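## Task

Scene 1: place the chain bracelet entirely inside the front-right small compartment (of the four small ones), both rings inside the back-left small compartment, and the bangle inside the large compartment next to the four small ones, not the long compartment along the hinge. The hinge side counts as the back, and left/right are judged by someone standing at the front looking toward the hinge. Everything must stay put on its own after the grippers release and move away; anything still held by the robot does not count.

## Robot and tools

Robot: two 6-joint arms, left_arm and right_arm, each with a parallel two-finger gripper. All positions printed in results use one shared scene frame: origin on the table surface midway between the arms, +z up, +x pointing out across the table, and left_arm sits on the +y side. The arm names are not image sides. Arm base poses in that frame: left_arm at (+0.050, +0.305, 0) m, quat_wxyz (+1.000, 0, 0, -0.015); right_arm at (+0.019, -0.362, 0) m, quat_wxyz (+0.997, 0, 0, -0.074).

Gripper: fingers extend along the gripper's +z axis and close along its y axis. The reported end_effector_position is the point between the pads, roughly 1 cm short of the fingertips. The printed hand position may be somewhat off, more so when the arm is stretched far. A wrist camera sits on each gripper and can bump into things.

Tool execute_actions takes "actions": a list holding at most one entry. An empty list just reports the current state. An entry with "rows" and optional "steps" (1 to 15, default 15) is a motion; an entry with only "steps" (up to 300) is a wait with no new command. Each step is 1/30 s. Each row is used for one step; if there are fewer rows than steps, the final row is held. Optional "pictures": false skips the images (they come by default).

Each row is a single flat list of 14 numbers covering both arms, even if only one moves: left_arm waist, shoulder, elbow, wrist pitch, wrist yaw, wrist roll, gripper opening, then the same seven for right_arm. The six joint values are absolute target angles in radians, in the same form as the Joint positions line, not offsets. Stated ranges per arm: waist -2.618 to 3.054, shoulder 0.000 to 3.142, elbow 0.000 to 3.142, wrist pitch -1.571 to 1.571, wrist yaw -1.571 to 1.571, wrist roll -2.094 to 2.094. Real limits can differ by up to 0.036 rad either way. A call is rejected (nothing sent) if a target exceeds an end by more than 0.036 rad and lies further out than the joint's current angle. Targets beyond a real end are clipped there, and the result may say "joint sent to its limit" (possibly about an earlier motion); no such message does not prove there is more room.

The opening is an absolute value from -1 (closed) to +1 (fully open, about 0.094 m between pads). Between the extremes the fingers go to where grip_measured would read that number. To hold something, command an opening below grip_measured: about 0.03 below holds firmly, a smaller gap holds more gently. Each gripper's reading carries a fixed error of up to about 1 mm. Grip force tops out near 50 to 62 N per pad; very thin parts (under about 2 mm) get less.

Motion limits: per step, each joint's target is kept within a lead of its measured angle (waist 0.202, shoulder 0.258, elbow 0.238, wrist pitch 0.573, wrist yaw and roll 0.522 rad), and if the targets would move the gripper more than 70 mm from where it is, all are scaled back. Far targets therefore take several calls. Between calls the arms keep heading for the last row sent until they have essentially stopped or a step is HELD.

Result lines: the state line gives each arm's end_effector_position (m) and end_effector_quat_wxyz. Joint positions and Joint velocities list per arm the six joints (rad, rad/s) and the pad gap (m, m/s). grip_measured is the finger opening on the command scale. HELD marks steps where all or part of your row was not sent. "joint command not followed" means the clearance check altered or blocked some joint targets. MOTOR HOT appears from 75 °C; at 90 °C the arm is halted for 10 s, and at 100 °C it goes limp and drops; these stops are reported as OVER-TEMPERATURE FAULT. Holding loads, even while idle, heats motors.

Tool zoom_image: "camera" is one of cam_head_left, cam_head_right, cam_high, cam_low, cam_left_wrist, cam_right_wrist (all 504x504); "region" is [x0, y0, x1, y1] in pixels of that camera's latest image, origin top-left, at most 504 by 504. It gives a closer view and moves nothing. Camera calibration (intrinsics and world-to-camera transforms) is provided, but each can be off by a few degrees and millimetres.

Tool read_manual (optional "section", default "licences") only returns licence text.

Cautions: items may occasionally be tugged or nudged by outside forces. Do not let anything leave the table. Keep the arms from colliding or pressing on each other. Avoid dropping, slamming or shoving objects hard, and move smoothly. Before finishing, open the grippers and withdraw so every item rests on its own.

Each tool is called after ">>>" as name(argument=value, ...), one argument or row to a line, values as JSON.

## Session

>>> execute_actions(
  actions=[],
)

Scene clock: 0.00 s of 5600.00 s.
left_arm: end_effector_position=(+0.3286, +0.2746, +0.3737) grip_measured=+1.000 end_effector_quat_wxyz=(-0.253, +0.309, -0.610, +0.685) | right_arm: end_effector_position=(+0.2335, -0.5299, +0.3096) grip_measured=+1.000 end_effector_quat_wxyz=(+0.277, +0.898, +0.337, +0.065)
Joint positions: left_arm=[ 0.57   0.891  0.738  0.383  1.28  -1.907  0.094] | right_arm=[-0.356  1.276  1.666 -1.435  0.252  1.85   0.094]
Joint velocities: left_arm=[ 0.007  0.002 -0.017 -0.037  0.066  0.066  0.   ] | right_arm=[ 0.002 -0.002  0.027 -0.051  0.022 -0.051  0.   ]

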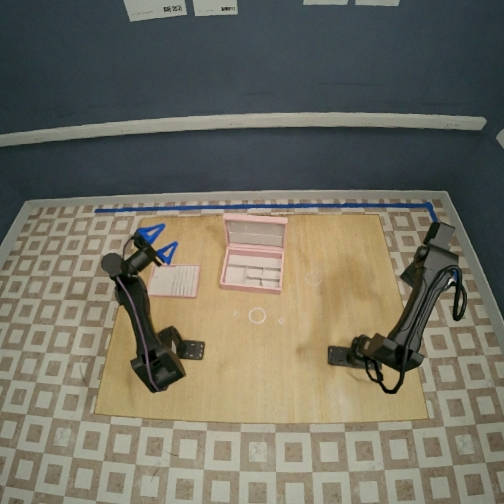

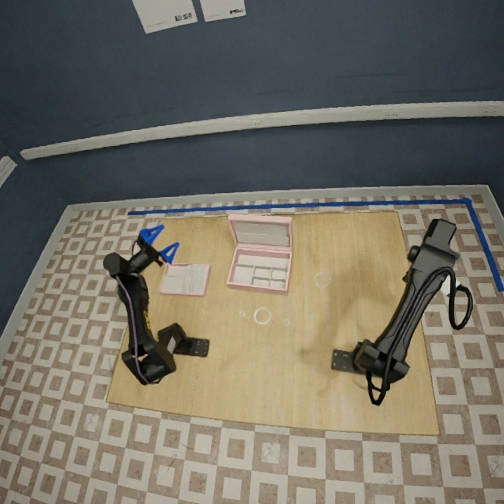

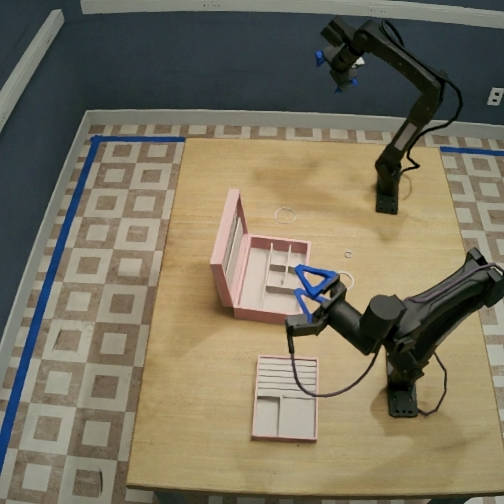

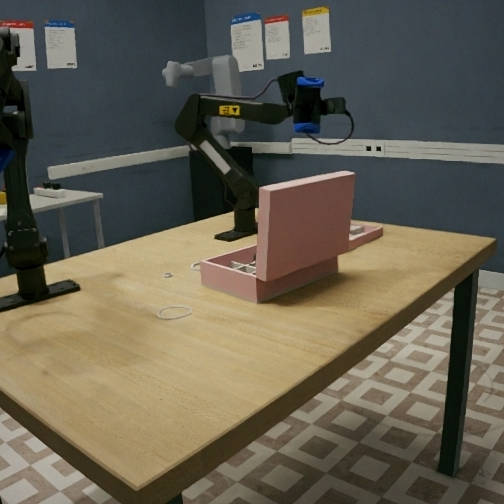

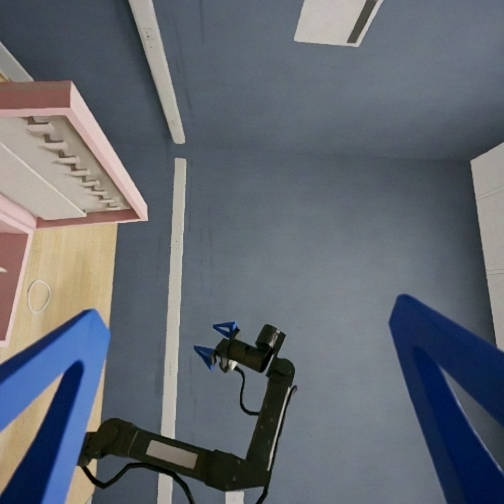

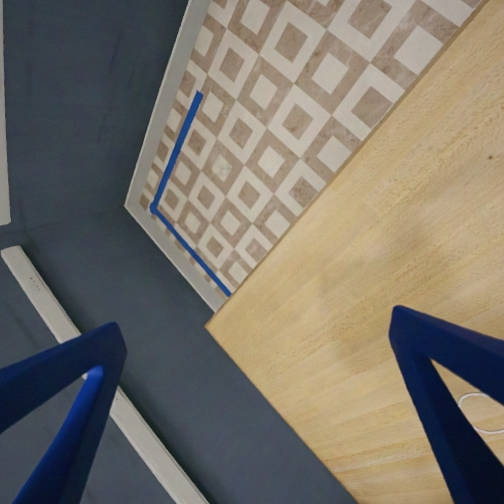

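>>> zoom_image(
  camera="cam_head_left",
  region=[200, 200, 340, 340],
)

>>> zoom_image(
  camera="cam_high",
  region=[200, 180, 380, 340],
)

>>> zoom_image(
  camera="cam_head_right",
  region=[200, 200, 340, 340],
)

Region (200, 200, 340, 340) of cam_head_left's 504x504 image, scaled by 3.600, with more detail than that image has.

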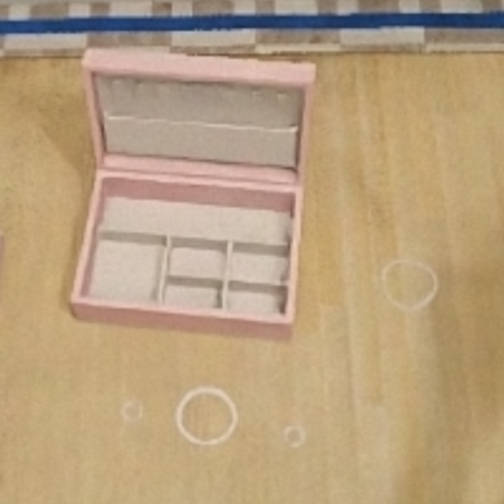

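Region (200, 180, 380, 340) of cam_high's 504x504 image, scaled by 2.800, with more detail than that image has.

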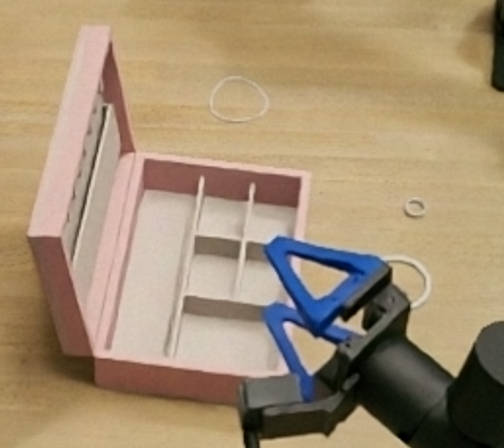

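Region (200, 200, 340, 340) of cam_head_right's 504x504 image, scaled by 3.600, with more detail than that image has.

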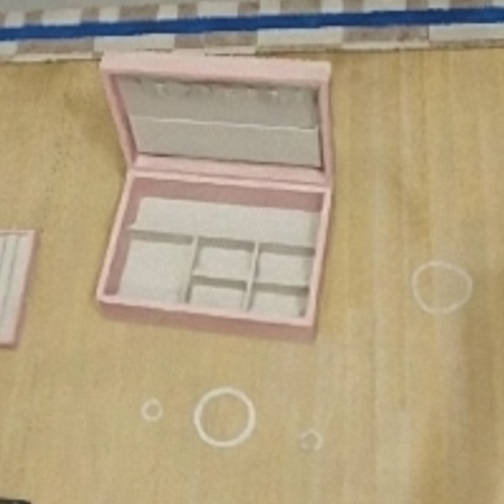

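>>> execute_actions(
  actions=[
    {"rows":[[0.57,1.0,1.1,-1.4,0.3,-1,1,0,1.5,1.7,-1.44,0.1,1,1]],"steps":15},
  ],
  pictures=false,
)

>>> execute_actions(
  actions=[
    {"rows":[[0.2,1.1,1.2,-1.4,0,0,1,0.3,1.7,1.75,-1.44,0,0,1]],"steps":15},
  ],
  pictures=false,
)

>>> execute_actions(
  actions=[
    {"rows":[[-0.968,1.506,1.331,-1.396,0,0,0,0.54,1.879,1.751,-1.443,0,0,0]],"steps":15},
  ],
  pictures=false,
)

>>> execute_actions(
  actions=[
    {"steps":60},
  ],
)

Scene clock: 30.37 s of 5600.00 s.
left_arm: end_effector_position=(+0.3166, +0.3866, +0.2466) grip_measured=+1.000 end_effector_quat_wxyz=(-0.285, +0.618, -0.682, +0.268) | right_arm: end_effector_position=(+0.3278, -0.4234, +0.2451) grip_measured=+1.000 end_effector_quat_wxyz=(+0.160, +0.563, +0.811, +0.022)
Joint positions: left_arm=[ 0.567  0.998  1.09  -0.939  0.389 -1.086  0.094] | right_arm=[ 0.007  1.523  1.685 -1.425  0.103  1.055  0.094]
Joint velocities: left_arm=[-0.002 -0.002 -0.007 -2.352 -0.388  0.374  0.   ] | right_arm=[ 0.002 -0.115  0.002 -0.066 -0.037 -0.374  0.   ]
Steps of this call (steps 1 to 90: nothing new was sent; then 26.87 s passed at rest; steps 91 to 105: all 15 steps of this action). Readings (joint positions):
91: left_arm=[0.567 0.899 0.776 0.282 1.212 -1.822] | right_arm=[-0.334 1.292 1.673 -1.445 0.249 1.791]
92: left_arm=[0.567 0.929 0.845 0.165 1.115 -1.723] | right_arm=[-0.288 1.318 1.685 -1.451 0.236 1.719]
94: left_arm=[0.567 0.987 0.994 -0.047 0.909 -1.525] | right_arm=[-0.178 1.392 1.694 -1.442 0.204 1.561]
98: left_arm=[0.567 0.998 1.090 -0.366 0.592 -1.250] | right_arm=[-0.004 1.529 1.691 -1.421 0.128 1.239]
105: the state above

Scene clock: 30.87 s of 5600.00 s.
left_arm: end_effector_position=(+0.2529, +0.3386, +0.1899) grip_measured=+1.000 end_effector_quat_wxyz=(+0.134, -0.122, +0.983, -0.004) | right_arm: end_effector_position=(+0.3568, -0.3075, +0.1974) grip_measured=+1.000 end_effector_quat_wxyz=(+0.077, -0.041, +0.996, +0.006)
Joint positions: left_arm=[ 0.207  1.098  1.163 -1.368  0.022 -0.074  0.094] | right_arm=[ 0.308  1.723  1.736 -1.431  0.006  0.077  0.094]
Joint velocities: left_arm=[-0.002 -0.007 -0.007 -0.168 -0.11   0.388  0.   ] | right_arm=[ 0.007 -0.061 -0.002 -0.081 -0.022 -0.505  0.   ]
Steps of this call (steps 1 to 15: all 15 steps of this action). Readings (joint positions):
1: left_arm=[0.531 1.010 1.105 -1.036 0.312 -1.001] | right_arm=[0.026 1.535 1.697 -1.440 0.104 0.988]
2: left_arm=[0.462 1.035 1.129 -1.118 0.244 -0.901] | right_arm=[0.067 1.559 1.717 -1.448 0.098 0.908]
4: left_arm=[0.315 1.078 1.157 -1.209 0.158 -0.702] | right_arm=[0.178 1.622 1.736 -1.438 0.075 0.733]
8: left_arm=[0.207 1.098 1.163 -1.309 0.081 -0.325] | right_arm=[0.314 1.728 1.736 -1.427 0.016 0.344]
15: the state above

Scene clock: 31.37 s of 5600.00 s.
left_arm: end_effector_position=(+0.2222, +0.1066, +0.1412) grip_measured=+0.002 end_effector_quat_wxyz=(-0.001, +0.413, +0.911, +0.002) | right_arm: end_effector_position=(+0.3415, -0.2242, +0.1393) grip_measured=+0.003 end_effector_quat_wxyz=(-0.014, -0.193, +0.981, +0.000)
Joint positions: left_arm=[-0.831  1.541  1.329 -1.362 -0.003 -0.011  0.047] | right_arm=[ 0.546  1.902  1.739 -1.435 -0.007  0.009  0.047]
Joint velocities: left_arm=[-2.137 -0.042 -0.012  0.037  0.081 -0.037  0.001] | right_arm=[-0.017 -0.037  0.007 -0.154  0.022 -0.066 -0.   ]
Steps of this call (steps 1 to 15: all 15 steps of this action). Readings (joint positions):
1: left_arm=[0.173 1.131 1.192 -1.398 0.004 -0.063] | right_arm=[0.326 1.733 1.741 -1.438 0.016 0.066]
2: left_arm=[0.106 1.194 1.245 -1.421 -0.002 -0.052] | right_arm=[0.361 1.752 1.748 -1.442 0.022 0.058]
4: left_arm=[-0.031 1.343 1.318 -1.399 -0.005 -0.037] | right_arm=[0.459 1.811 1.750 -1.438 0.020 0.041]
8: left_arm=[-0.307 1.544 1.329 -1.362 -0.007 -0.020] | right_arm=[0.564 1.909 1.744 -1.433 -0.005 0.018]
15: the state above

Scene clock: 33.37 s of 5600.00 s.
left_arm: end_effector_position=(+0.1874, +0.0854, +0.1413) grip_measured=+0.002 end_effector_quat_wxyz=(-0.009, +0.481, +0.877, +0.001) | right_arm: end_effector_position=(+0.3414, -0.2243, +0.1396) grip_measured=+0.003 end_effector_quat_wxyz=(-0.014, -0.194, +0.981, +0.001)
Joint positions: left_arm=[-0.979  1.54   1.329 -1.376  0.008 -0.007  0.047] | right_arm=[ 0.546  1.901  1.739 -1.435 -0.007  0.006  0.047]
Joint velocities: left_arm=[ 0.012  0.002 -0.042 -0.051 -0.037 -0.037 -0.   ] | right_arm=[-0.002 -0.007 -0.002  0.037 -0.081 -0.007 -0.   ]
Steps of this call (steps 1 to 30: the robot went on to your last target; steps 31 to 60: nothing new was sent). Readings (joint positions):
1: left_arm=[-0.898 1.540 1.329 -1.362 0.001 -0.010] | right_arm=[0.546 1.901 1.739 -1.435 -0.007 0.009]
2: left_arm=[-0.948 1.540 1.329 -1.362 0.007 -0.009] | right_arm=[0.546 1.901 1.739 -1.435 -0.007 0.008]
4: left_arm=[-0.984 1.540 1.329 -1.366 0.014 -0.007] | right_arm=[0.546 1.901 1.739 -1.435 -0.007 0.008]
8: left_arm=[-0.979 1.540 1.329 -1.373 0.010 -0.007] | right_arm=[0.546 1.901 1.739 -1.435 -0.007 0.007]
60: the state above
All arms were judged still, so your last target was given up. Only a new action makes them travel on or press farther. Fingers that are still opening or closing keep moving.
camera_calibration (this result's frames):
cam_left_wrist: T_world_to_cam=[[-0.874531, -0.484738, 0.01499, 0.202893], [-0.375194, 0.695838, 0.612404, -0.0485746], [-0.307286, 0.529942, -0.790403, 0.208261], [0, 0, 0, 1]] pos_world=[0.223207, 0.021784, 0.191316]
cam_right_wrist: T_world_to_cam=[[0.304303, -0.952448, -0.0155725, -0.311914], [-0.850083, -0.278902, 0.446735, 0.192757], [-0.429835, -0.122705, -0.894531, 0.3379], [0, 0, 0, 1]] pos_world=[0.404018, -0.20186, 0.211293]

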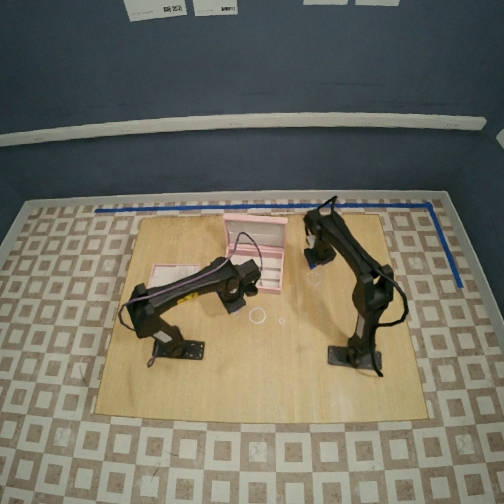

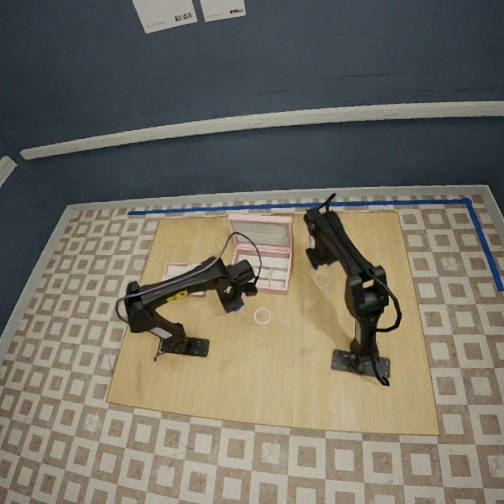

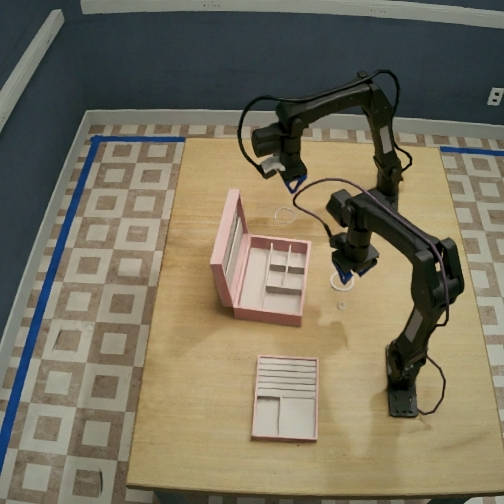

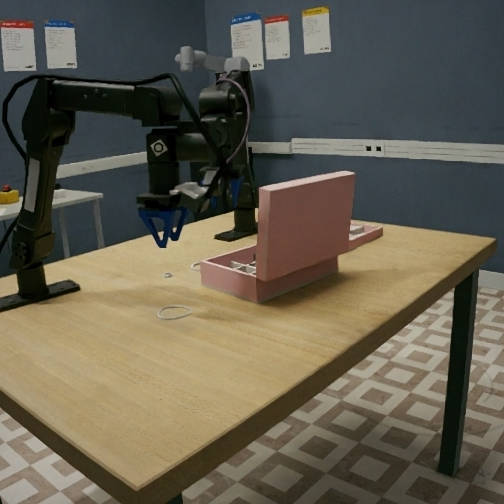

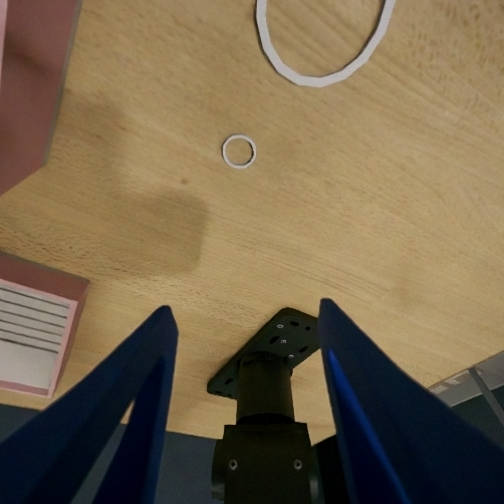

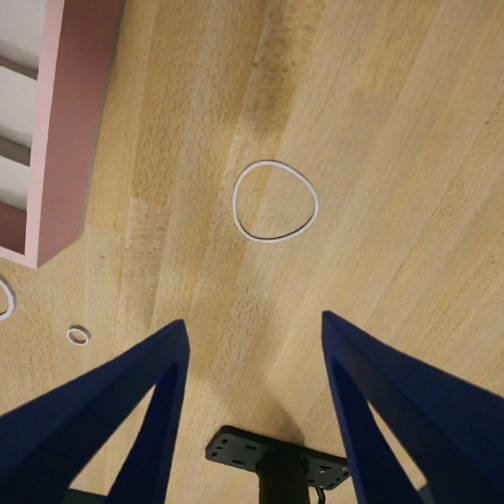

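>>> execute_actions(
  actions=[
    {"rows":[[-0.96,1.55,1.22,-1.24,0,0,-0.1,0.5,1.88,1.6,-1.3,0,0,-0.3],[-0.96,1.55,1.22,-1.24,0,0,-0.1,0.46,1.88,1.6,-1.3,0,0,-0.3],[-0.96,1.55,1.22,-1.24,0,0,-0.1,0.46,1.88,1.6,-1.3,0,0,-0.3],[-0.96,1.58,1.1,-1.08,0,0,-0.1,0.43,1.9,1.48,-1.14,0,0,-0.3],[-0.96,1.58,1.1,-1.08,0,0,-0.1,0.43,1.9,1.48,-1.14,0,0,-0.3],[-0.96,1.58,1.1,-1.08,0,0,-0.1,0.43,1.9,1.48,-1.14,0,0,-0.3],[-0.96,1.61,1.0,-0.929,0,0,-0.1,0.415,1.91,1.365,-0.998,0,0,-0.3]],"steps":15},
  ],
  pictures=false,
)

>>> execute_actions(
  actions=[
    {"steps":15},
  ],
)

Scene clock: 49.53 s of 5600.00 s.
left_arm: end_effector_position=(+0.1880, +0.0883, +0.0403) grip_measured=-0.098 end_effector_quat_wxyz=(-0.018, +0.477, +0.879, +0.006) | right_arm: end_effector_position=(+0.3437, -0.2733, +0.0342) grip_measured=-0.297 end_effector_quat_wxyz=(-0.029, -0.128, +0.991, -0.003)
Joint positions: left_arm=[-0.972  1.619  0.998 -0.987  0.007 -0.007  0.042] | right_arm=[ 0.411  1.931  1.353 -1.052 -0.002  0.005  0.033]
Joint velocities: left_arm=[ 0.007  0.002  0.012  0.3   -0.022 -0.022 -0.   ] | right_arm=[-0.002 -0.022  0.017  0.33   0.037 -0.051 -0.001]
Steps of this call (steps 1 to 90: nothing new was sent; then 12.67 s passed at rest; steps 91 to 105: all 15 steps of this action). Readings (joint positions):
91: left_arm=[-0.978 1.539 1.314 -1.357 0.008 -0.007] | right_arm=[0.542 1.894 1.715 -1.409 -0.007 0.006]
92: left_arm=[-0.977 1.538 1.291 -1.332 0.008 -0.007] | right_arm=[0.532 1.884 1.679 -1.381 -0.009 0.006]
94: left_arm=[-0.973 1.541 1.230 -1.276 0.008 -0.007] | right_arm=[0.492 1.882 1.606 -1.332 -0.009 0.005]
98: left_arm=[-0.972 1.577 1.069 -1.116 0.007 -0.007] | right_arm=[0.420 1.899 1.432 -1.170 -0.004 0.005]
105: the state above

Scene clock: 50.03 s of 5600.00 s.
left_arm: end_effector_position=(+0.1932, +0.0801, +0.0402) grip_measured=-0.098 end_effector_quat_wxyz=(-0.001, +0.477, +0.879, -0.004) | right_arm: end_effector_position=(+0.3533, -0.2707, +0.0339) grip_measured=-0.297 end_effector_quat_wxyz=(-0.009, -0.128, +0.992, -0.000)
Joint positions: left_arm=[-0.972  1.619  0.998 -0.948  0.007 -0.007  0.042] | right_arm=[ 0.411  1.931  1.353 -1.012 -0.002  0.005  0.033]
Joint velocities: left_arm=[ 0.007  0.002  0.017  0.051  0.007  0.022 -0.001] | right_arm=[ 0.002 -0.017 -0.012  0.051  0.007 -0.066  0.002]
Steps of this call (steps 1 to 15: the robot went on to your last target). Readings (joint positions):
1: left_arm=[-0.972 1.619 0.998 -0.978 0.007 -0.007] | right_arm=[0.411 1.931 1.353 -1.042 -0.002 0.005]
2: left_arm=[-0.972 1.619 0.998 -0.971 0.007 -0.007] | right_arm=[0.411 1.931 1.353 -1.035 -0.002 0.005]
4: left_arm=[-0.972 1.619 0.998 -0.961 0.007 -0.007] | right_arm=[0.411 1.931 1.353 -1.025 -0.002 0.005]
8: left_arm=[-0.972 1.619 0.998 -0.952 0.007 -0.007] | right_arm=[0.411 1.931 1.353 -1.016 -0.002 0.005]
15: the state above
camera_calibration (this result's frames):
cam_left_wrist: T_world_to_cam=[[-0.870963, -0.491163, 0.0135462, 0.206811], [-0.387016, 0.702748, 0.596962, 0.0216315], [-0.302725, 0.514689, -0.802155, 0.133728], [0, 0, 0, 1]] pos_world=[0.22898, 0.017548, 0.0915561]
cam_right_wrist: T_world_to_cam=[[0.174658, -0.984559, -0.0117679, -0.324452], [-0.883804, -0.16203, 0.438904, 0.280944], [-0.434033, -0.0662575, -0.898457, 0.259603], [0, 0, 0, 1]] pos_world=[0.417644, -0.25672, 0.106117]

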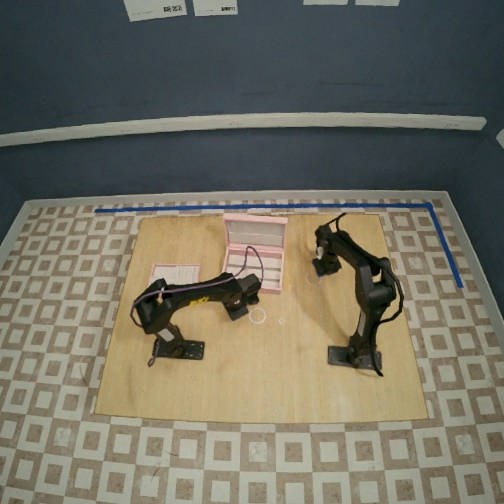

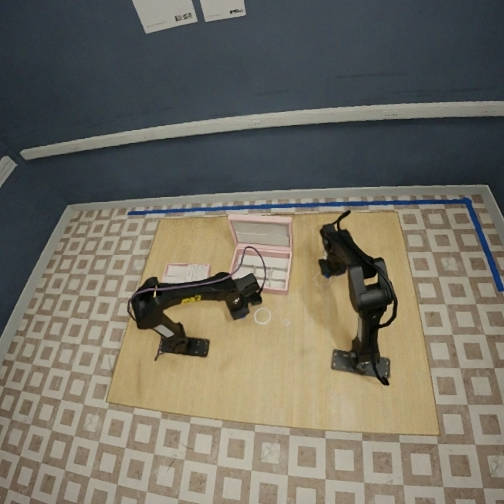

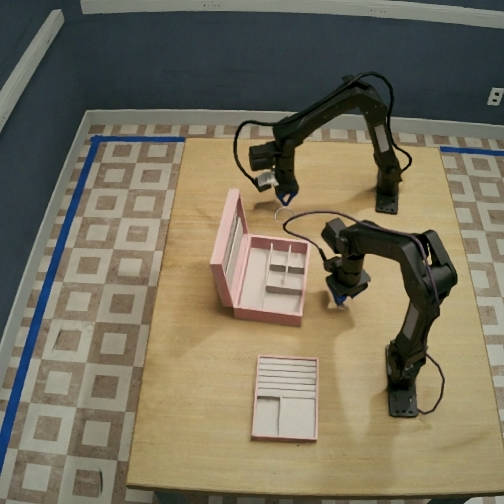

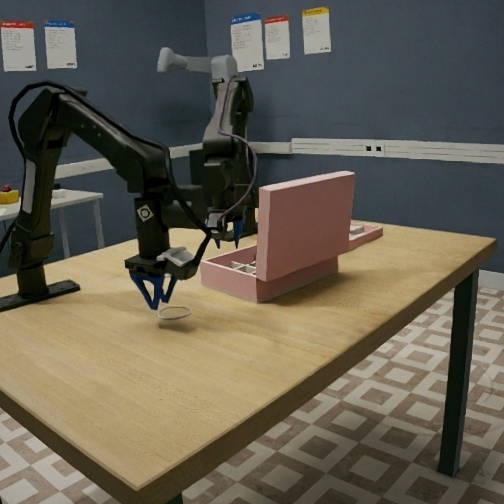

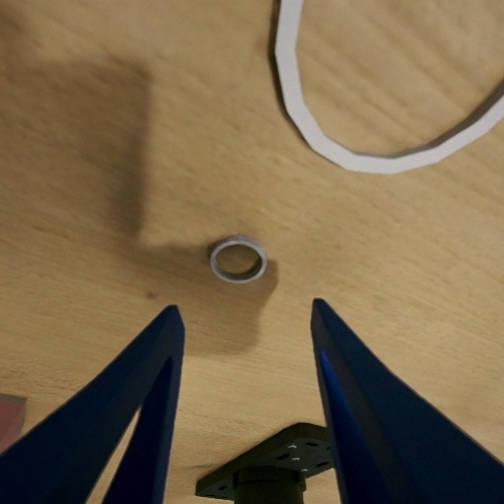

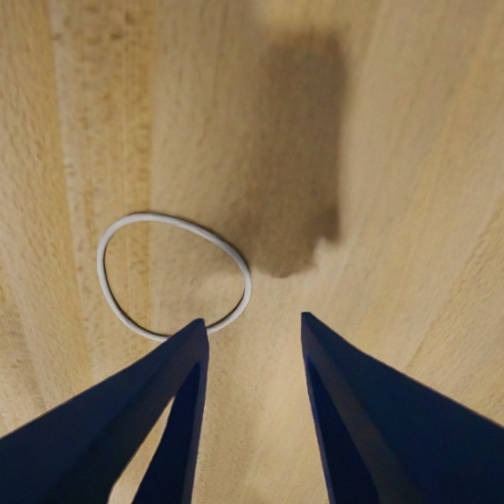

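>>> execute_actions(
  actions=[
    {"rows":[[-0.945,1.62,0.99,-0.88,0,0,-0.15,0.432,1.91,1.35,-0.95,0,0,-0.45],[-0.945,1.62,0.99,-0.88,0,0,-0.15,0.432,1.91,1.35,-0.95,0,0,-0.45],[-0.945,1.62,0.99,-0.88,0,0,-0.15,0.432,1.91,1.35,-0.95,0,0,-0.45],[-0.945,1.62,0.99,-0.88,0,0,-0.15,0.432,1.91,1.35,-0.95,0,0,-0.45],[-0.945,1.64,0.97,-0.85,0,0,-0.15,0.432,1.92,1.325,-0.92,0,0,-0.45],[-0.945,1.64,0.97,-0.85,0,0,-0.15,0.432,1.92,1.325,-0.92,0,0,-0.45],[-0.945,1.657,0.945,-0.83,0,0,-0.15,0.432,1.928,1.305,-0.908,0,0,-0.45]],"steps":15},
  ],
  pictures=false,
)

>>> execute_actions(
  actions=[
    {"steps":12},
  ],
)

Scene clock: 63.43 s of 5600.00 s.
left_arm: end_effector_position=(+0.2002, +0.0777, +0.0237) grip_measured=-0.148 end_effector_quat_wxyz=(+0.009, +0.470, +0.882, -0.008) | right_arm: end_effector_position=(+0.3578, -0.2645, +0.0237) grip_measured=-0.447 end_effector_quat_wxyz=(+0.010, -0.135, +0.991, +0.002)
Joint positions: left_arm=[-0.956  1.648  0.958 -0.858  0.006 -0.007  0.04 ] | right_arm=[ 0.424  1.931  1.31  -0.929 -0.002  0.005  0.026]
Joint velocities: left_arm=[ 0.027 -0.007 -0.007  0.022 -0.022 -0.066 -0.001] | right_arm=[-0.002 -0.007 -0.007  0.081 -0.081 -0.022 -0.   ]
Steps of this call (steps 1 to 15: the robot went on to your last target; steps 16 to 90: nothing new was sent; then 9.90 s passed at rest; steps 91 to 105: all 15 steps of this action). Readings (joint positions):
91: left_arm=[-0.970 1.619 0.998 -0.942 0.007 -0.007] | right_arm=[0.412 1.931 1.353 -1.007 -0.002 0.005]
92: left_arm=[-0.966 1.619 0.998 -0.934 0.007 -0.007] | right_arm=[0.414 1.931 1.353 -0.999 -0.002 0.005]
94: left_arm=[-0.959 1.619 0.998 -0.919 0.007 -0.007] | right_arm=[0.420 1.931 1.353 -0.985 -0.002 0.005]
98: left_arm=[-0.956 1.625 0.982 -0.877 0.006 -0.007] | right_arm=[0.424 1.931 1.330 -0.944 -0.002 0.005]
105: the state above

Scene clock: 63.83 s of 5600.00 s.
left_arm: end_effector_position=(+0.2015, +0.0757, +0.0238) grip_measured=-0.148 end_effector_quat_wxyz=(+0.013, +0.470, +0.882, -0.010) | right_arm: end_effector_position=(+0.3595, -0.2640, +0.0238) grip_measured=-0.447 end_effector_quat_wxyz=(+0.014, -0.135, +0.991, +0.003)
Joint positions: left_arm=[-0.956  1.648  0.958 -0.848  0.006 -0.007  0.04 ] | right_arm=[ 0.424  1.931  1.31  -0.922 -0.002  0.005  0.026]
Joint velocities: left_arm=[ 0.007  0.002 -0.027  0.007 -0.081 -0.007 -0.001] | right_arm=[ 0.002 -0.002 -0.002 -0.095  0.007 -0.022 -0.001]
Steps of this call (steps 1 to 12: the robot went on to your last target). Readings (joint positions):
1: left_arm=[-0.956 1.648 0.958 -0.855 0.006 -0.007] | right_arm=[0.424 1.931 1.310 -0.927 -0.002 0.005]
2: left_arm=[-0.956 1.648 0.958 -0.853 0.006 -0.007] | right_arm=[0.424 1.931 1.310 -0.926 -0.002 0.005]
4: left_arm=[-0.956 1.648 0.958 -0.851 0.006 -0.007] | right_arm=[0.424 1.931 1.310 -0.924 -0.002 0.005]
8: left_arm=[-0.956 1.648 0.958 -0.849 0.006 -0.007] | right_arm=[0.424 1.931 1.310 -0.922 -0.002 0.005]
12: the state above
camera_calibration (this result's frames):
cam_left_wrist: T_world_to_cam=[[-0.863185, -0.504773, 0.0107477, 0.211618], [-0.40852, 0.710781, 0.572627, 0.0419847], [-0.296686, 0.489893, -0.819745, 0.126415], [0, 0, 0, 1]] pos_world=[0.237322, 0.0150472, 0.0773121]
cam_right_wrist: T_world_to_cam=[[0.188784, -0.981892, -0.0157924, -0.323336], [-0.900357, -0.179484, 0.396412, 0.294376], [-0.392068, -0.0606176, -0.917937, 0.240532], [0, 0, 0, 1]] pos_world=[0.420389, -0.250064, 0.0989928]

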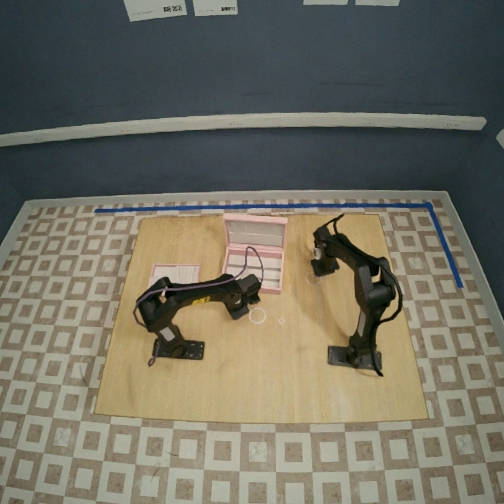

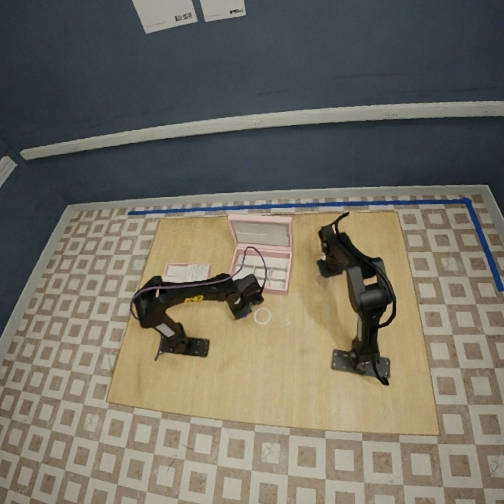

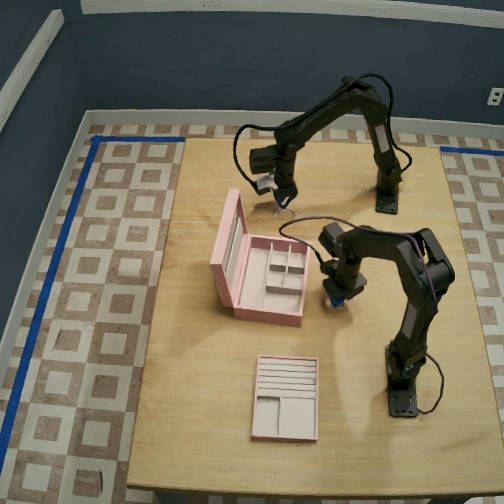

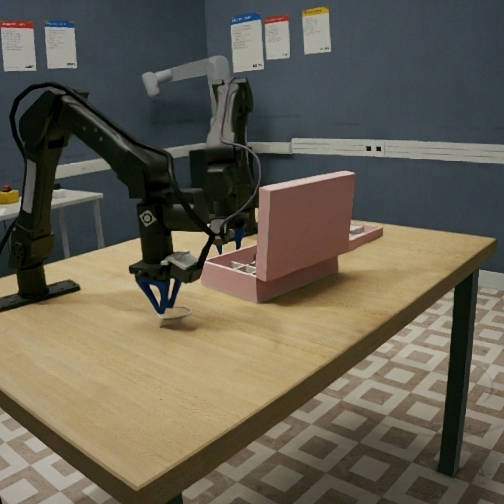

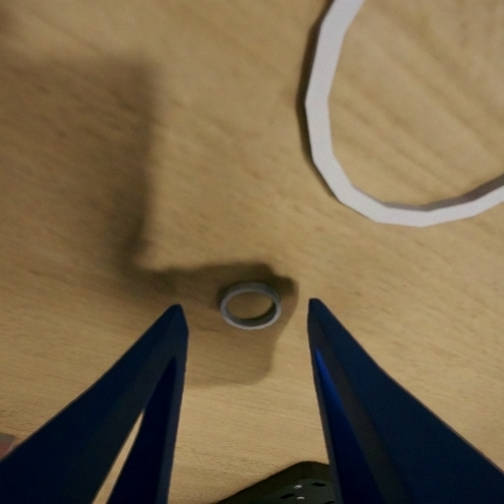

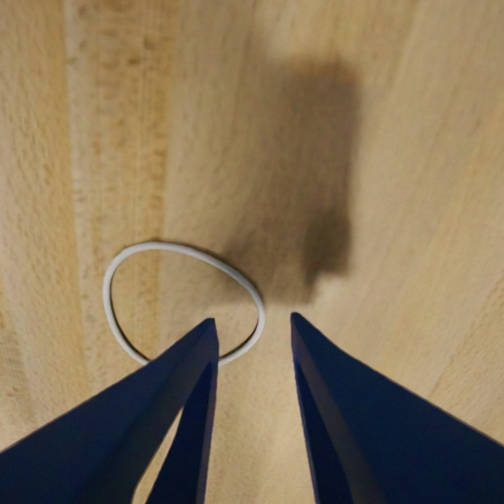

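>>> execute_actions(
  actions=[
    {"rows":[[-0.95,1.66,0.95,-0.86,0,0,-0.15,0.424,1.94,1.30,-0.935,0,0,-0.45],[-0.95,1.66,0.95,-0.86,0,0,-0.15,0.424,1.94,1.30,-0.935,0,0,-0.45],[-0.95,1.66,0.95,-0.86,0,0,-0.15,0.424,1.94,1.30,-0.935,0,0,-0.45],[-0.95,1.676,0.93,-0.85,0,0,-0.15,0.424,1.953,1.29,-0.93,0,0,-0.45]],"steps":15},
  ],
)

Scene clock: 73.67 s of 5600.00 s.
left_arm: end_effector_position=(+0.1983, +0.0805, +0.0173) grip_measured=-0.148 end_effector_quat_wxyz=(+0.001, +0.470, +0.883, -0.004) | right_arm: end_effector_position=(+0.3519, -0.2662, +0.0132) grip_measured=-0.447 end_effector_quat_wxyz=(-0.005, -0.135, +0.991, +0.000)
Joint positions: left_arm=[-0.956  1.663  0.946 -0.848  0.006 -0.007  0.04 ] | right_arm=[ 0.424  1.952  1.296 -0.925 -0.002  0.005  0.026]
Joint velocities: left_arm=[-0.012 -0.002 -0.012  0.051 -0.007 -0.051  0.   ] | right_arm=[-0.022  0.007  0.012  0.007 -0.037 -0.022  0.002]
Steps of this call (steps 1 to 15: the robot went on to your last target; steps 16 to 90: nothing new was sent; then 6.33 s passed at rest; steps 91 to 105: all 15 steps of this action). Readings (joint positions):
91: left_arm=[-0.956 1.648 0.958 -0.848 0.006 -0.007] | right_arm=[0.424 1.931 1.310 -0.922 -0.002 0.005]
92: left_arm=[-0.956 1.648 0.958 -0.848 0.006 -0.007] | right_arm=[0.424 1.931 1.310 -0.923 -0.002 0.005]
94: left_arm=[-0.956 1.649 0.958 -0.848 0.006 -0.007] | right_arm=[0.424 1.932 1.309 -0.924 -0.002 0.005]
98: left_arm=[-0.956 1.659 0.952 -0.848 0.006 -0.007] | right_arm=[0.424 1.946 1.301 -0.924 -0.002 0.005]
105: the state above
camera_calibration (this result's frames):
cam_left_wrist: T_world_to_cam=[[-0.863019, -0.505025, 0.0121946, 0.211333], [-0.40005, 0.697974, 0.593963, 0.0399742], [-0.308478, 0.507723, -0.8044, 0.118464], [0, 0, 0, 1]] pos_world=[0.23492, 0.0186805, 0.0689721]
cam_right_wrist: T_world_to_cam=[[0.188251, -0.982042, -0.0124243, -0.32408], [-0.884693, -0.175056, 0.432058, 0.286481], [-0.426474, -0.0703436, -0.90176, 0.236986], [0, 0, 0, 1]] pos_world=[0.415524, -0.25144, 0.0859019]

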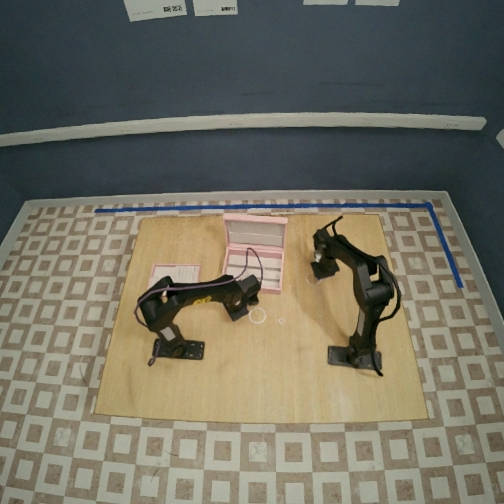

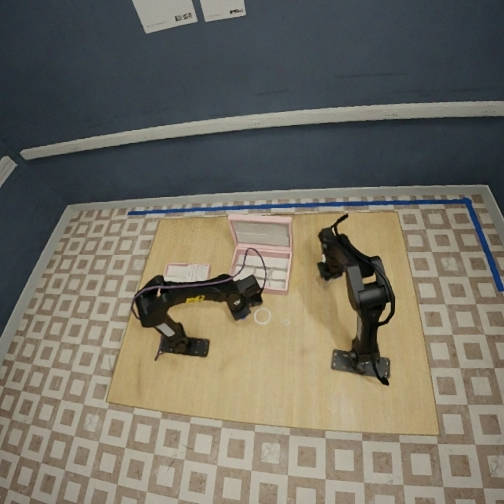

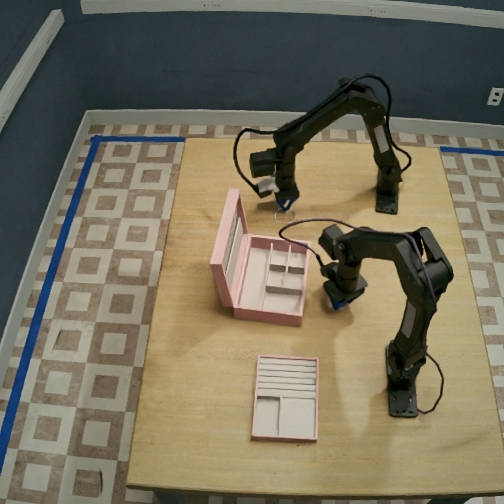

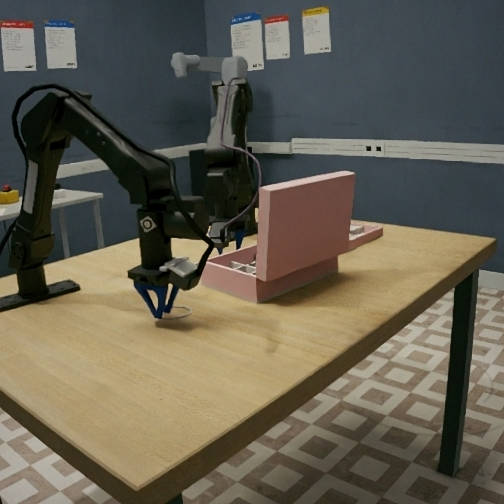

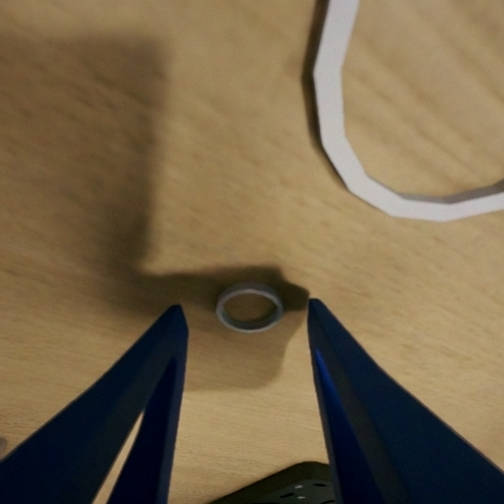

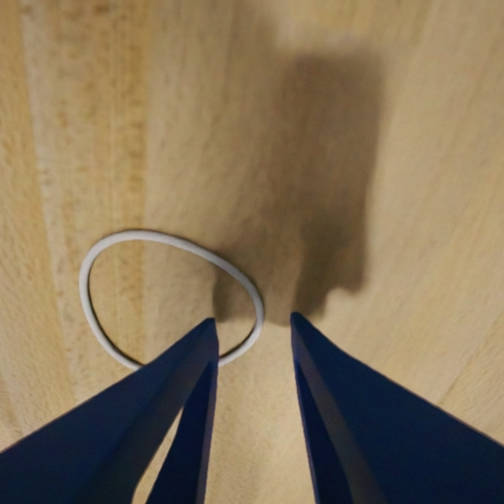

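>>> execute_actions(
  actions=[
    {"rows":[[-0.95,1.70,0.93,-0.822,0,0,-0.15,0.424,1.962,1.29,-0.92,0,0,-0.45],[-0.95,1.70,0.93,-0.822,0,0,-0.15,0.424,1.962,1.29,-0.92,0,0,-0.45],[-0.95,1.70,0.93,-0.822,0,0,-0.15,0.424,1.962,1.29,-0.92,0,0,-0.45],[-0.95,1.70,0.93,-0.822,0,0,-0.15,0.424,1.962,1.29,-0.92,0,0,-0.45],[-0.95,1.70,0.93,-0.822,0,0,-0.15,0.424,1.962,1.29,-0.92,0,0,-0.45],[-0.95,1.70,0.93,-0.822,0,0,-0.15,0.424,1.962,1.29,-0.92,0,0,-0.45],[-0.95,1.70,0.93,-0.822,0,0,-0.15,0.424,1.962,1.29,-0.92,0,0,-0.45],[-0.95,1.70,0.93,-0.822,0,0,-0.15,0.424,1.962,1.29,-0.92,0,0,-0.7],[-0.95,1.70,0.93,-0.822,0,0,-0.15,0.424,1.962,1.29,-0.92,0,0,-0.7],[-0.95,1.70,0.93,-0.822,0,0,-0.4,0.424,1.962,1.29,-0.92,0,0,-1]],"steps":15},
  ],
  pictures=false,
)

>>> execute_actions(
  actions=[
    {"rows":[[-0.95,1.70,0.93,-0.822,0,0,-0.6,0.424,1.962,1.29,-0.92,0,0,-1]],"steps":15},
  ],
)

Scene clock: 82.83 s of 5600.00 s.
left_arm: end_effector_position=(+0.1977, +0.0800, +0.0130) grip_measured=-0.398 end_effector_quat_wxyz=(-0.004, +0.470, +0.882, -0.004) | right_arm: end_effector_position=(+0.3519, -0.2662, +0.0132) grip_measured=-0.984 end_effector_quat_wxyz=(-0.005, -0.135, +0.991, +0.000)
Joint positions: left_arm=[-0.956  1.68   0.946 -0.84   0.01  -0.007  0.028] | right_arm=[ 0.424  1.952  1.296 -0.925 -0.002  0.005  0.001]
Joint velocities: left_arm=[-0.022 -0.012  0.007  0.007 -0.081  0.007  0.001] | right_arm=[-0.007 -0.007 -0.002  0.007  0.007 -0.022  0.   ]
Steps of this call (steps 1 to 15: the robot went on to your last target; steps 16 to 90: nothing new was sent; then 5.67 s passed at rest; steps 91 to 105: all 15 steps of this action). Readings (joint positions):
91: left_arm=[-0.956 1.665 0.946 -0.847 0.006 -0.007] | right_arm=[0.424 1.952 1.296 -0.925 -0.002 0.005]
92: left_arm=[-0.956 1.669 0.946 -0.845 0.006 -0.007] | right_arm=[0.424 1.952 1.296 -0.925 -0.002 0.005]
94: left_arm=[-0.956 1.680 0.946 -0.843 0.006 -0.007] | right_arm=[0.424 1.952 1.296 -0.925 -0.002 0.005]
98: left_arm=[-0.956 1.680 0.946 -0.841 0.006 -0.007] | right_arm=[0.424 1.952 1.296 -0.925 -0.002 0.005]
105: the state above

Scene clock: 83.33 s of 5600.00 s.
left_arm: end_effector_position=(+0.1978, +0.0800, +0.0130) grip_measured=-0.591 end_effector_quat_wxyz=(-0.004, +0.470, +0.882, -0.004) | right_arm: end_effector_position=(+0.3519, -0.2662, +0.0132) grip_measured=-0.985 end_effector_quat_wxyz=(-0.005, -0.135, +0.991, +0.000)
Joint positions: left_arm=[-0.956  1.68   0.946 -0.84   0.01  -0.007  0.019] | right_arm=[ 0.424  1.952  1.296 -0.925 -0.002  0.005  0.001]
Joint velocities: left_arm=[-0.002  0.017 -0.002  0.007 -0.037 -0.037  0.   ] | right_arm=[ 0.022 -0.002  0.002  0.037 -0.051 -0.007 -0.001]
Steps of this call (steps 1 to 15: all 15 steps of this action). Readings (joint positions):
1: left_arm=[-0.956 1.680 0.946 -0.840 0.010 -0.007] | right_arm=[0.424 1.952 1.296 -0.925 -0.002 0.005]
2: left_arm=[-0.956 1.680 0.946 -0.840 0.010 -0.007] | right_arm=[0.424 1.952 1.296 -0.925 -0.002 0.005]
4: left_arm=[-0.956 1.680 0.946 -0.840 0.010 -0.007] | right_arm=[0.424 1.952 1.296 -0.925 -0.002 0.005]
8: left_arm=[-0.956 1.680 0.946 -0.840 0.010 -0.007] | right_arm=[0.424 1.952 1.296 -0.925 -0.002 0.005]
15: the state above
camera_calibration (this result's frames):
cam_left_wrist: T_world_to_cam=[[-0.863087, -0.504772, 0.0169073, 0.210577], [-0.394546, 0.694758, 0.601369, 0.0417215], [-0.315301, 0.512363, -0.798793, 0.116013], [0, 0, 0, 1]] pos_world=[0.234786, 0.0178661, 0.0640204]
cam_right_wrist: T_world_to_cam=[[0.188251, -0.982042, -0.0124243, -0.32408], [-0.884693, -0.175056, 0.432058, 0.286481], [-0.426474, -0.0703436, -0.90176, 0.236986], [0, 0, 0, 1]] pos_world=[0.415524, -0.25144, 0.0859019]

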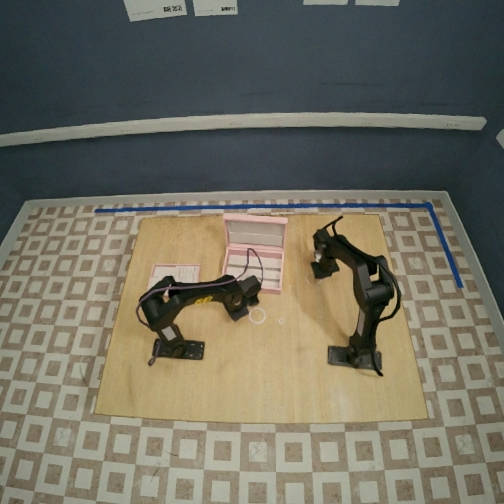

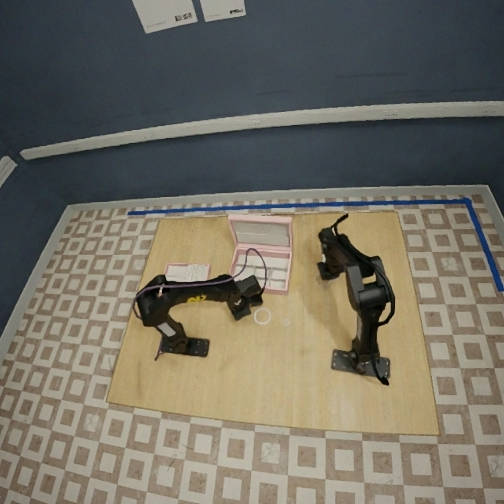

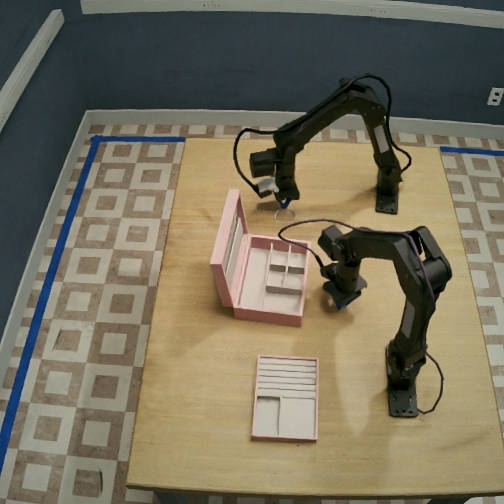

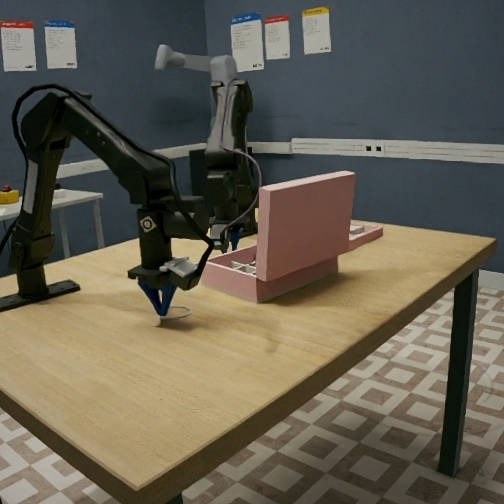

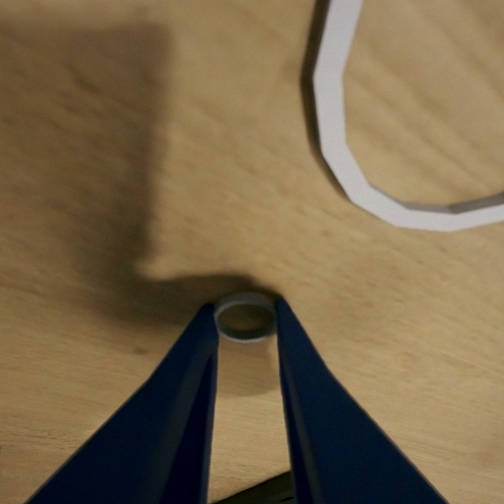

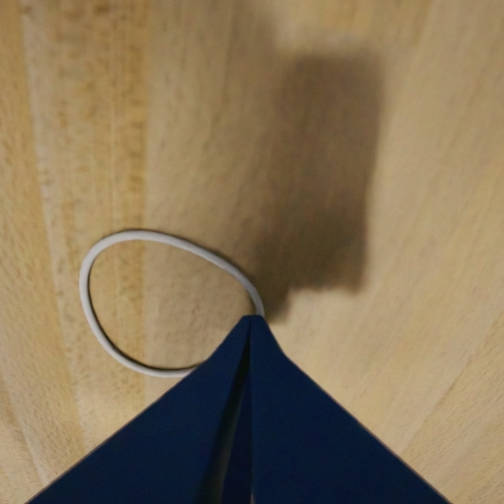

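>>> execute_actions(
  actions=[
    {"rows":[[-0.95,1.68,0.945,-0.84,0,0,-0.63,0.424,1.95,1.29,-0.92,0,0,-0.45],[-0.95,1.68,0.945,-0.84,0,0,-0.63,0.424,1.95,1.29,-0.92,0,0,-0.45],[-0.95,1.68,0.945,-0.84,0,0,-0.63,0.424,1.95,1.29,-0.92,0,0,-0.45],[-0.95,1.68,0.945,-0.84,0,0,-0.63,0.424,1.95,1.29,-0.92,0,0,-0.45],[-0.95,1.65,0.98,-0.9,0,0,-0.63,0.424,1.95,1.29,-0.92,0,0,-0.45],[-0.95,1.62,1.02,-0.97,0,0,-0.63,0.424,1.95,1.29,-0.92,0,0,-0.45],[-0.95,1.6,1.06,-1.03,0,0,-0.63,0.424,1.983,1.29,-0.9,0,0,-0.45],[-0.95,1.58,1.1,-1.09,0,0,-0.63,0.424,1.983,1.29,-0.9,0,0,-0.45],[-0.95,1.56,1.15,-1.16,0,0,-0.63,0.424,1.983,1.29,-0.9,0,0,-0.45],[-0.95,1.54,1.2,-1.23,0,0,-0.63,0.424,1.983,1.29,-0.9,0,0,-0.45],[-0.95,1.52,1.25,-1.3,0,0,-0.63,0.424,1.983,1.29,-0.9,0,0,-0.45],[-0.95,1.5,1.33,-1.39,0,0,-0.63,0.424,1.983,1.29,-0.9,0,0,-0.45]],"steps":15},
  ],
)

Scene clock: 90.43 s of 5600.00 s.
left_arm: end_effector_position=(+0.2104, +0.0617, +0.1425) grip_measured=-0.616 end_effector_quat_wxyz=(+0.057, +0.470, +0.880, -0.035) | right_arm: end_effector_position=(+0.3526, -0.2660, +0.0073) grip_measured=-0.453 end_effector_quat_wxyz=(-0.009, -0.135, +0.991, -0.000)
Joint positions: left_arm=[-0.956  1.521  1.306 -1.222  0.008 -0.007  0.018] | right_arm=[ 0.424  1.97   1.296 -0.914 -0.002  0.005  0.026]
Joint velocities: left_arm=[-0.007 -0.603  0.681 -0.711 -0.037  0.007 -0.001] | right_arm=[ 0.012  0.002 -0.022  0.051  0.066  0.051  0.001]
Steps of this call (steps 1 to 15: the robot went on to your last target; steps 16 to 90: nothing new was sent; then 3.60 s passed at rest; steps 91 to 105: all 15 steps of this action). Readings (joint positions):
91: left_arm=[-0.956 1.680 0.946 -0.840 0.010 -0.007] | right_arm=[0.424 1.952 1.296 -0.925 -0.002 0.005]
92: left_arm=[-0.956 1.680 0.946 -0.840 0.010 -0.007] | right_arm=[0.424 1.952 1.296 -0.925 -0.002 0.005]
94: left_arm=[-0.956 1.680 0.946 -0.840 0.010 -0.007] | right_arm=[0.424 1.952 1.296 -0.925 -0.002 0.005]
98: left_arm=[-0.956 1.663 0.995 -0.935 0.009 -0.007] | right_arm=[0.424 1.959 1.296 -0.921 -0.002 0.005]
105: the state above
camera_calibration (this result's frames):
cam_left_wrist: T_world_to_cam=[[-0.863939, -0.503549, 0.0069454, 0.21154], [-0.436971, 0.756425, 0.4867, 0.00297371], [-0.250331, 0.417445, -0.873541, 0.235618], [0, 0, 0, 1]] pos_world=[0.243039, 0.00591358, 0.202906]
cam_right_wrist: T_world_to_cam=[[0.188166, -0.982066, -0.0118008, -0.324073], [-0.881657, -0.174198, 0.438562, 0.288775], [-0.432753, -0.0721184, -0.898623, 0.233694], [0, 0, 0, 1]] pos_world=[0.416712, -0.251104, 0.0795329]

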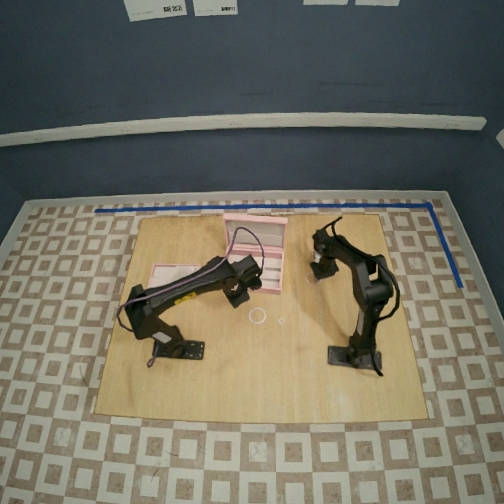

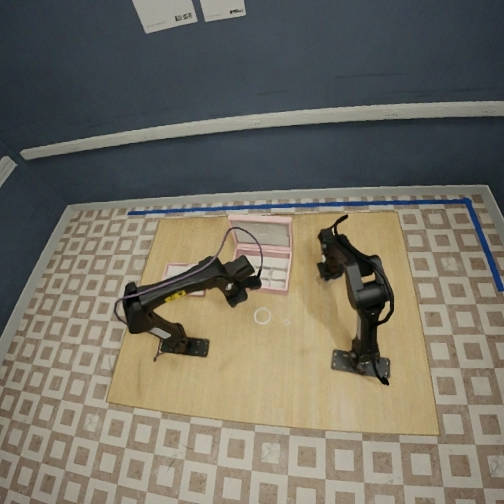

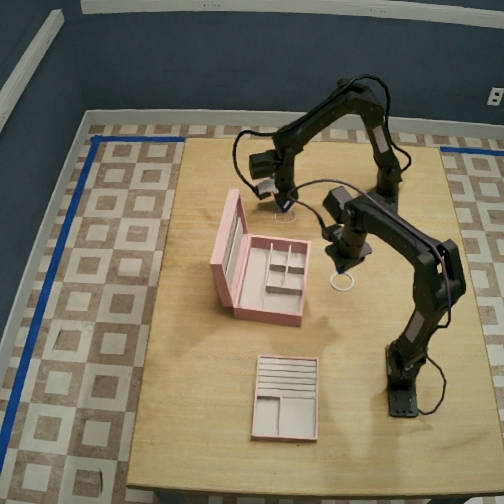

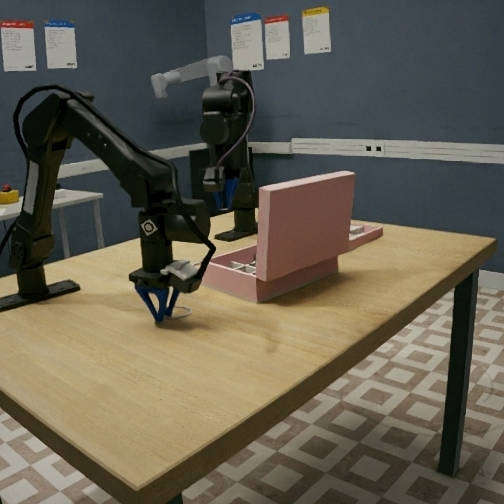

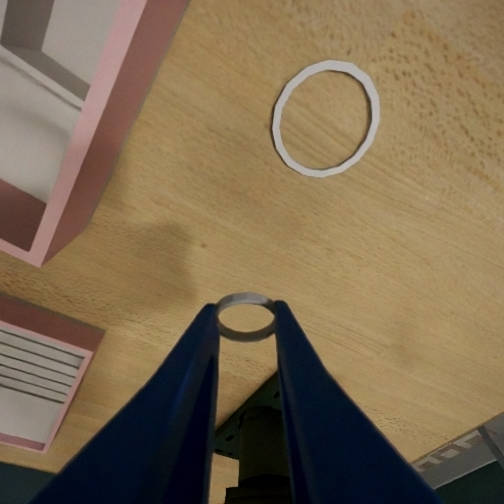

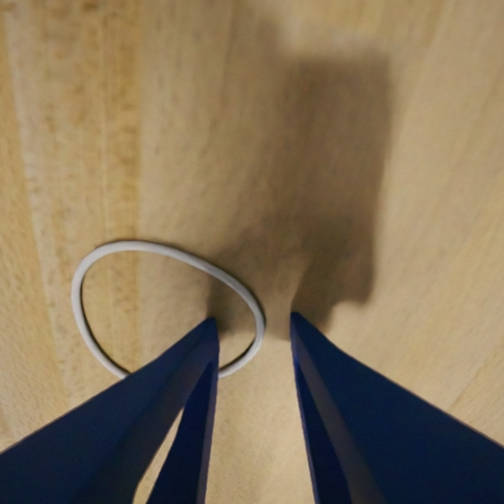

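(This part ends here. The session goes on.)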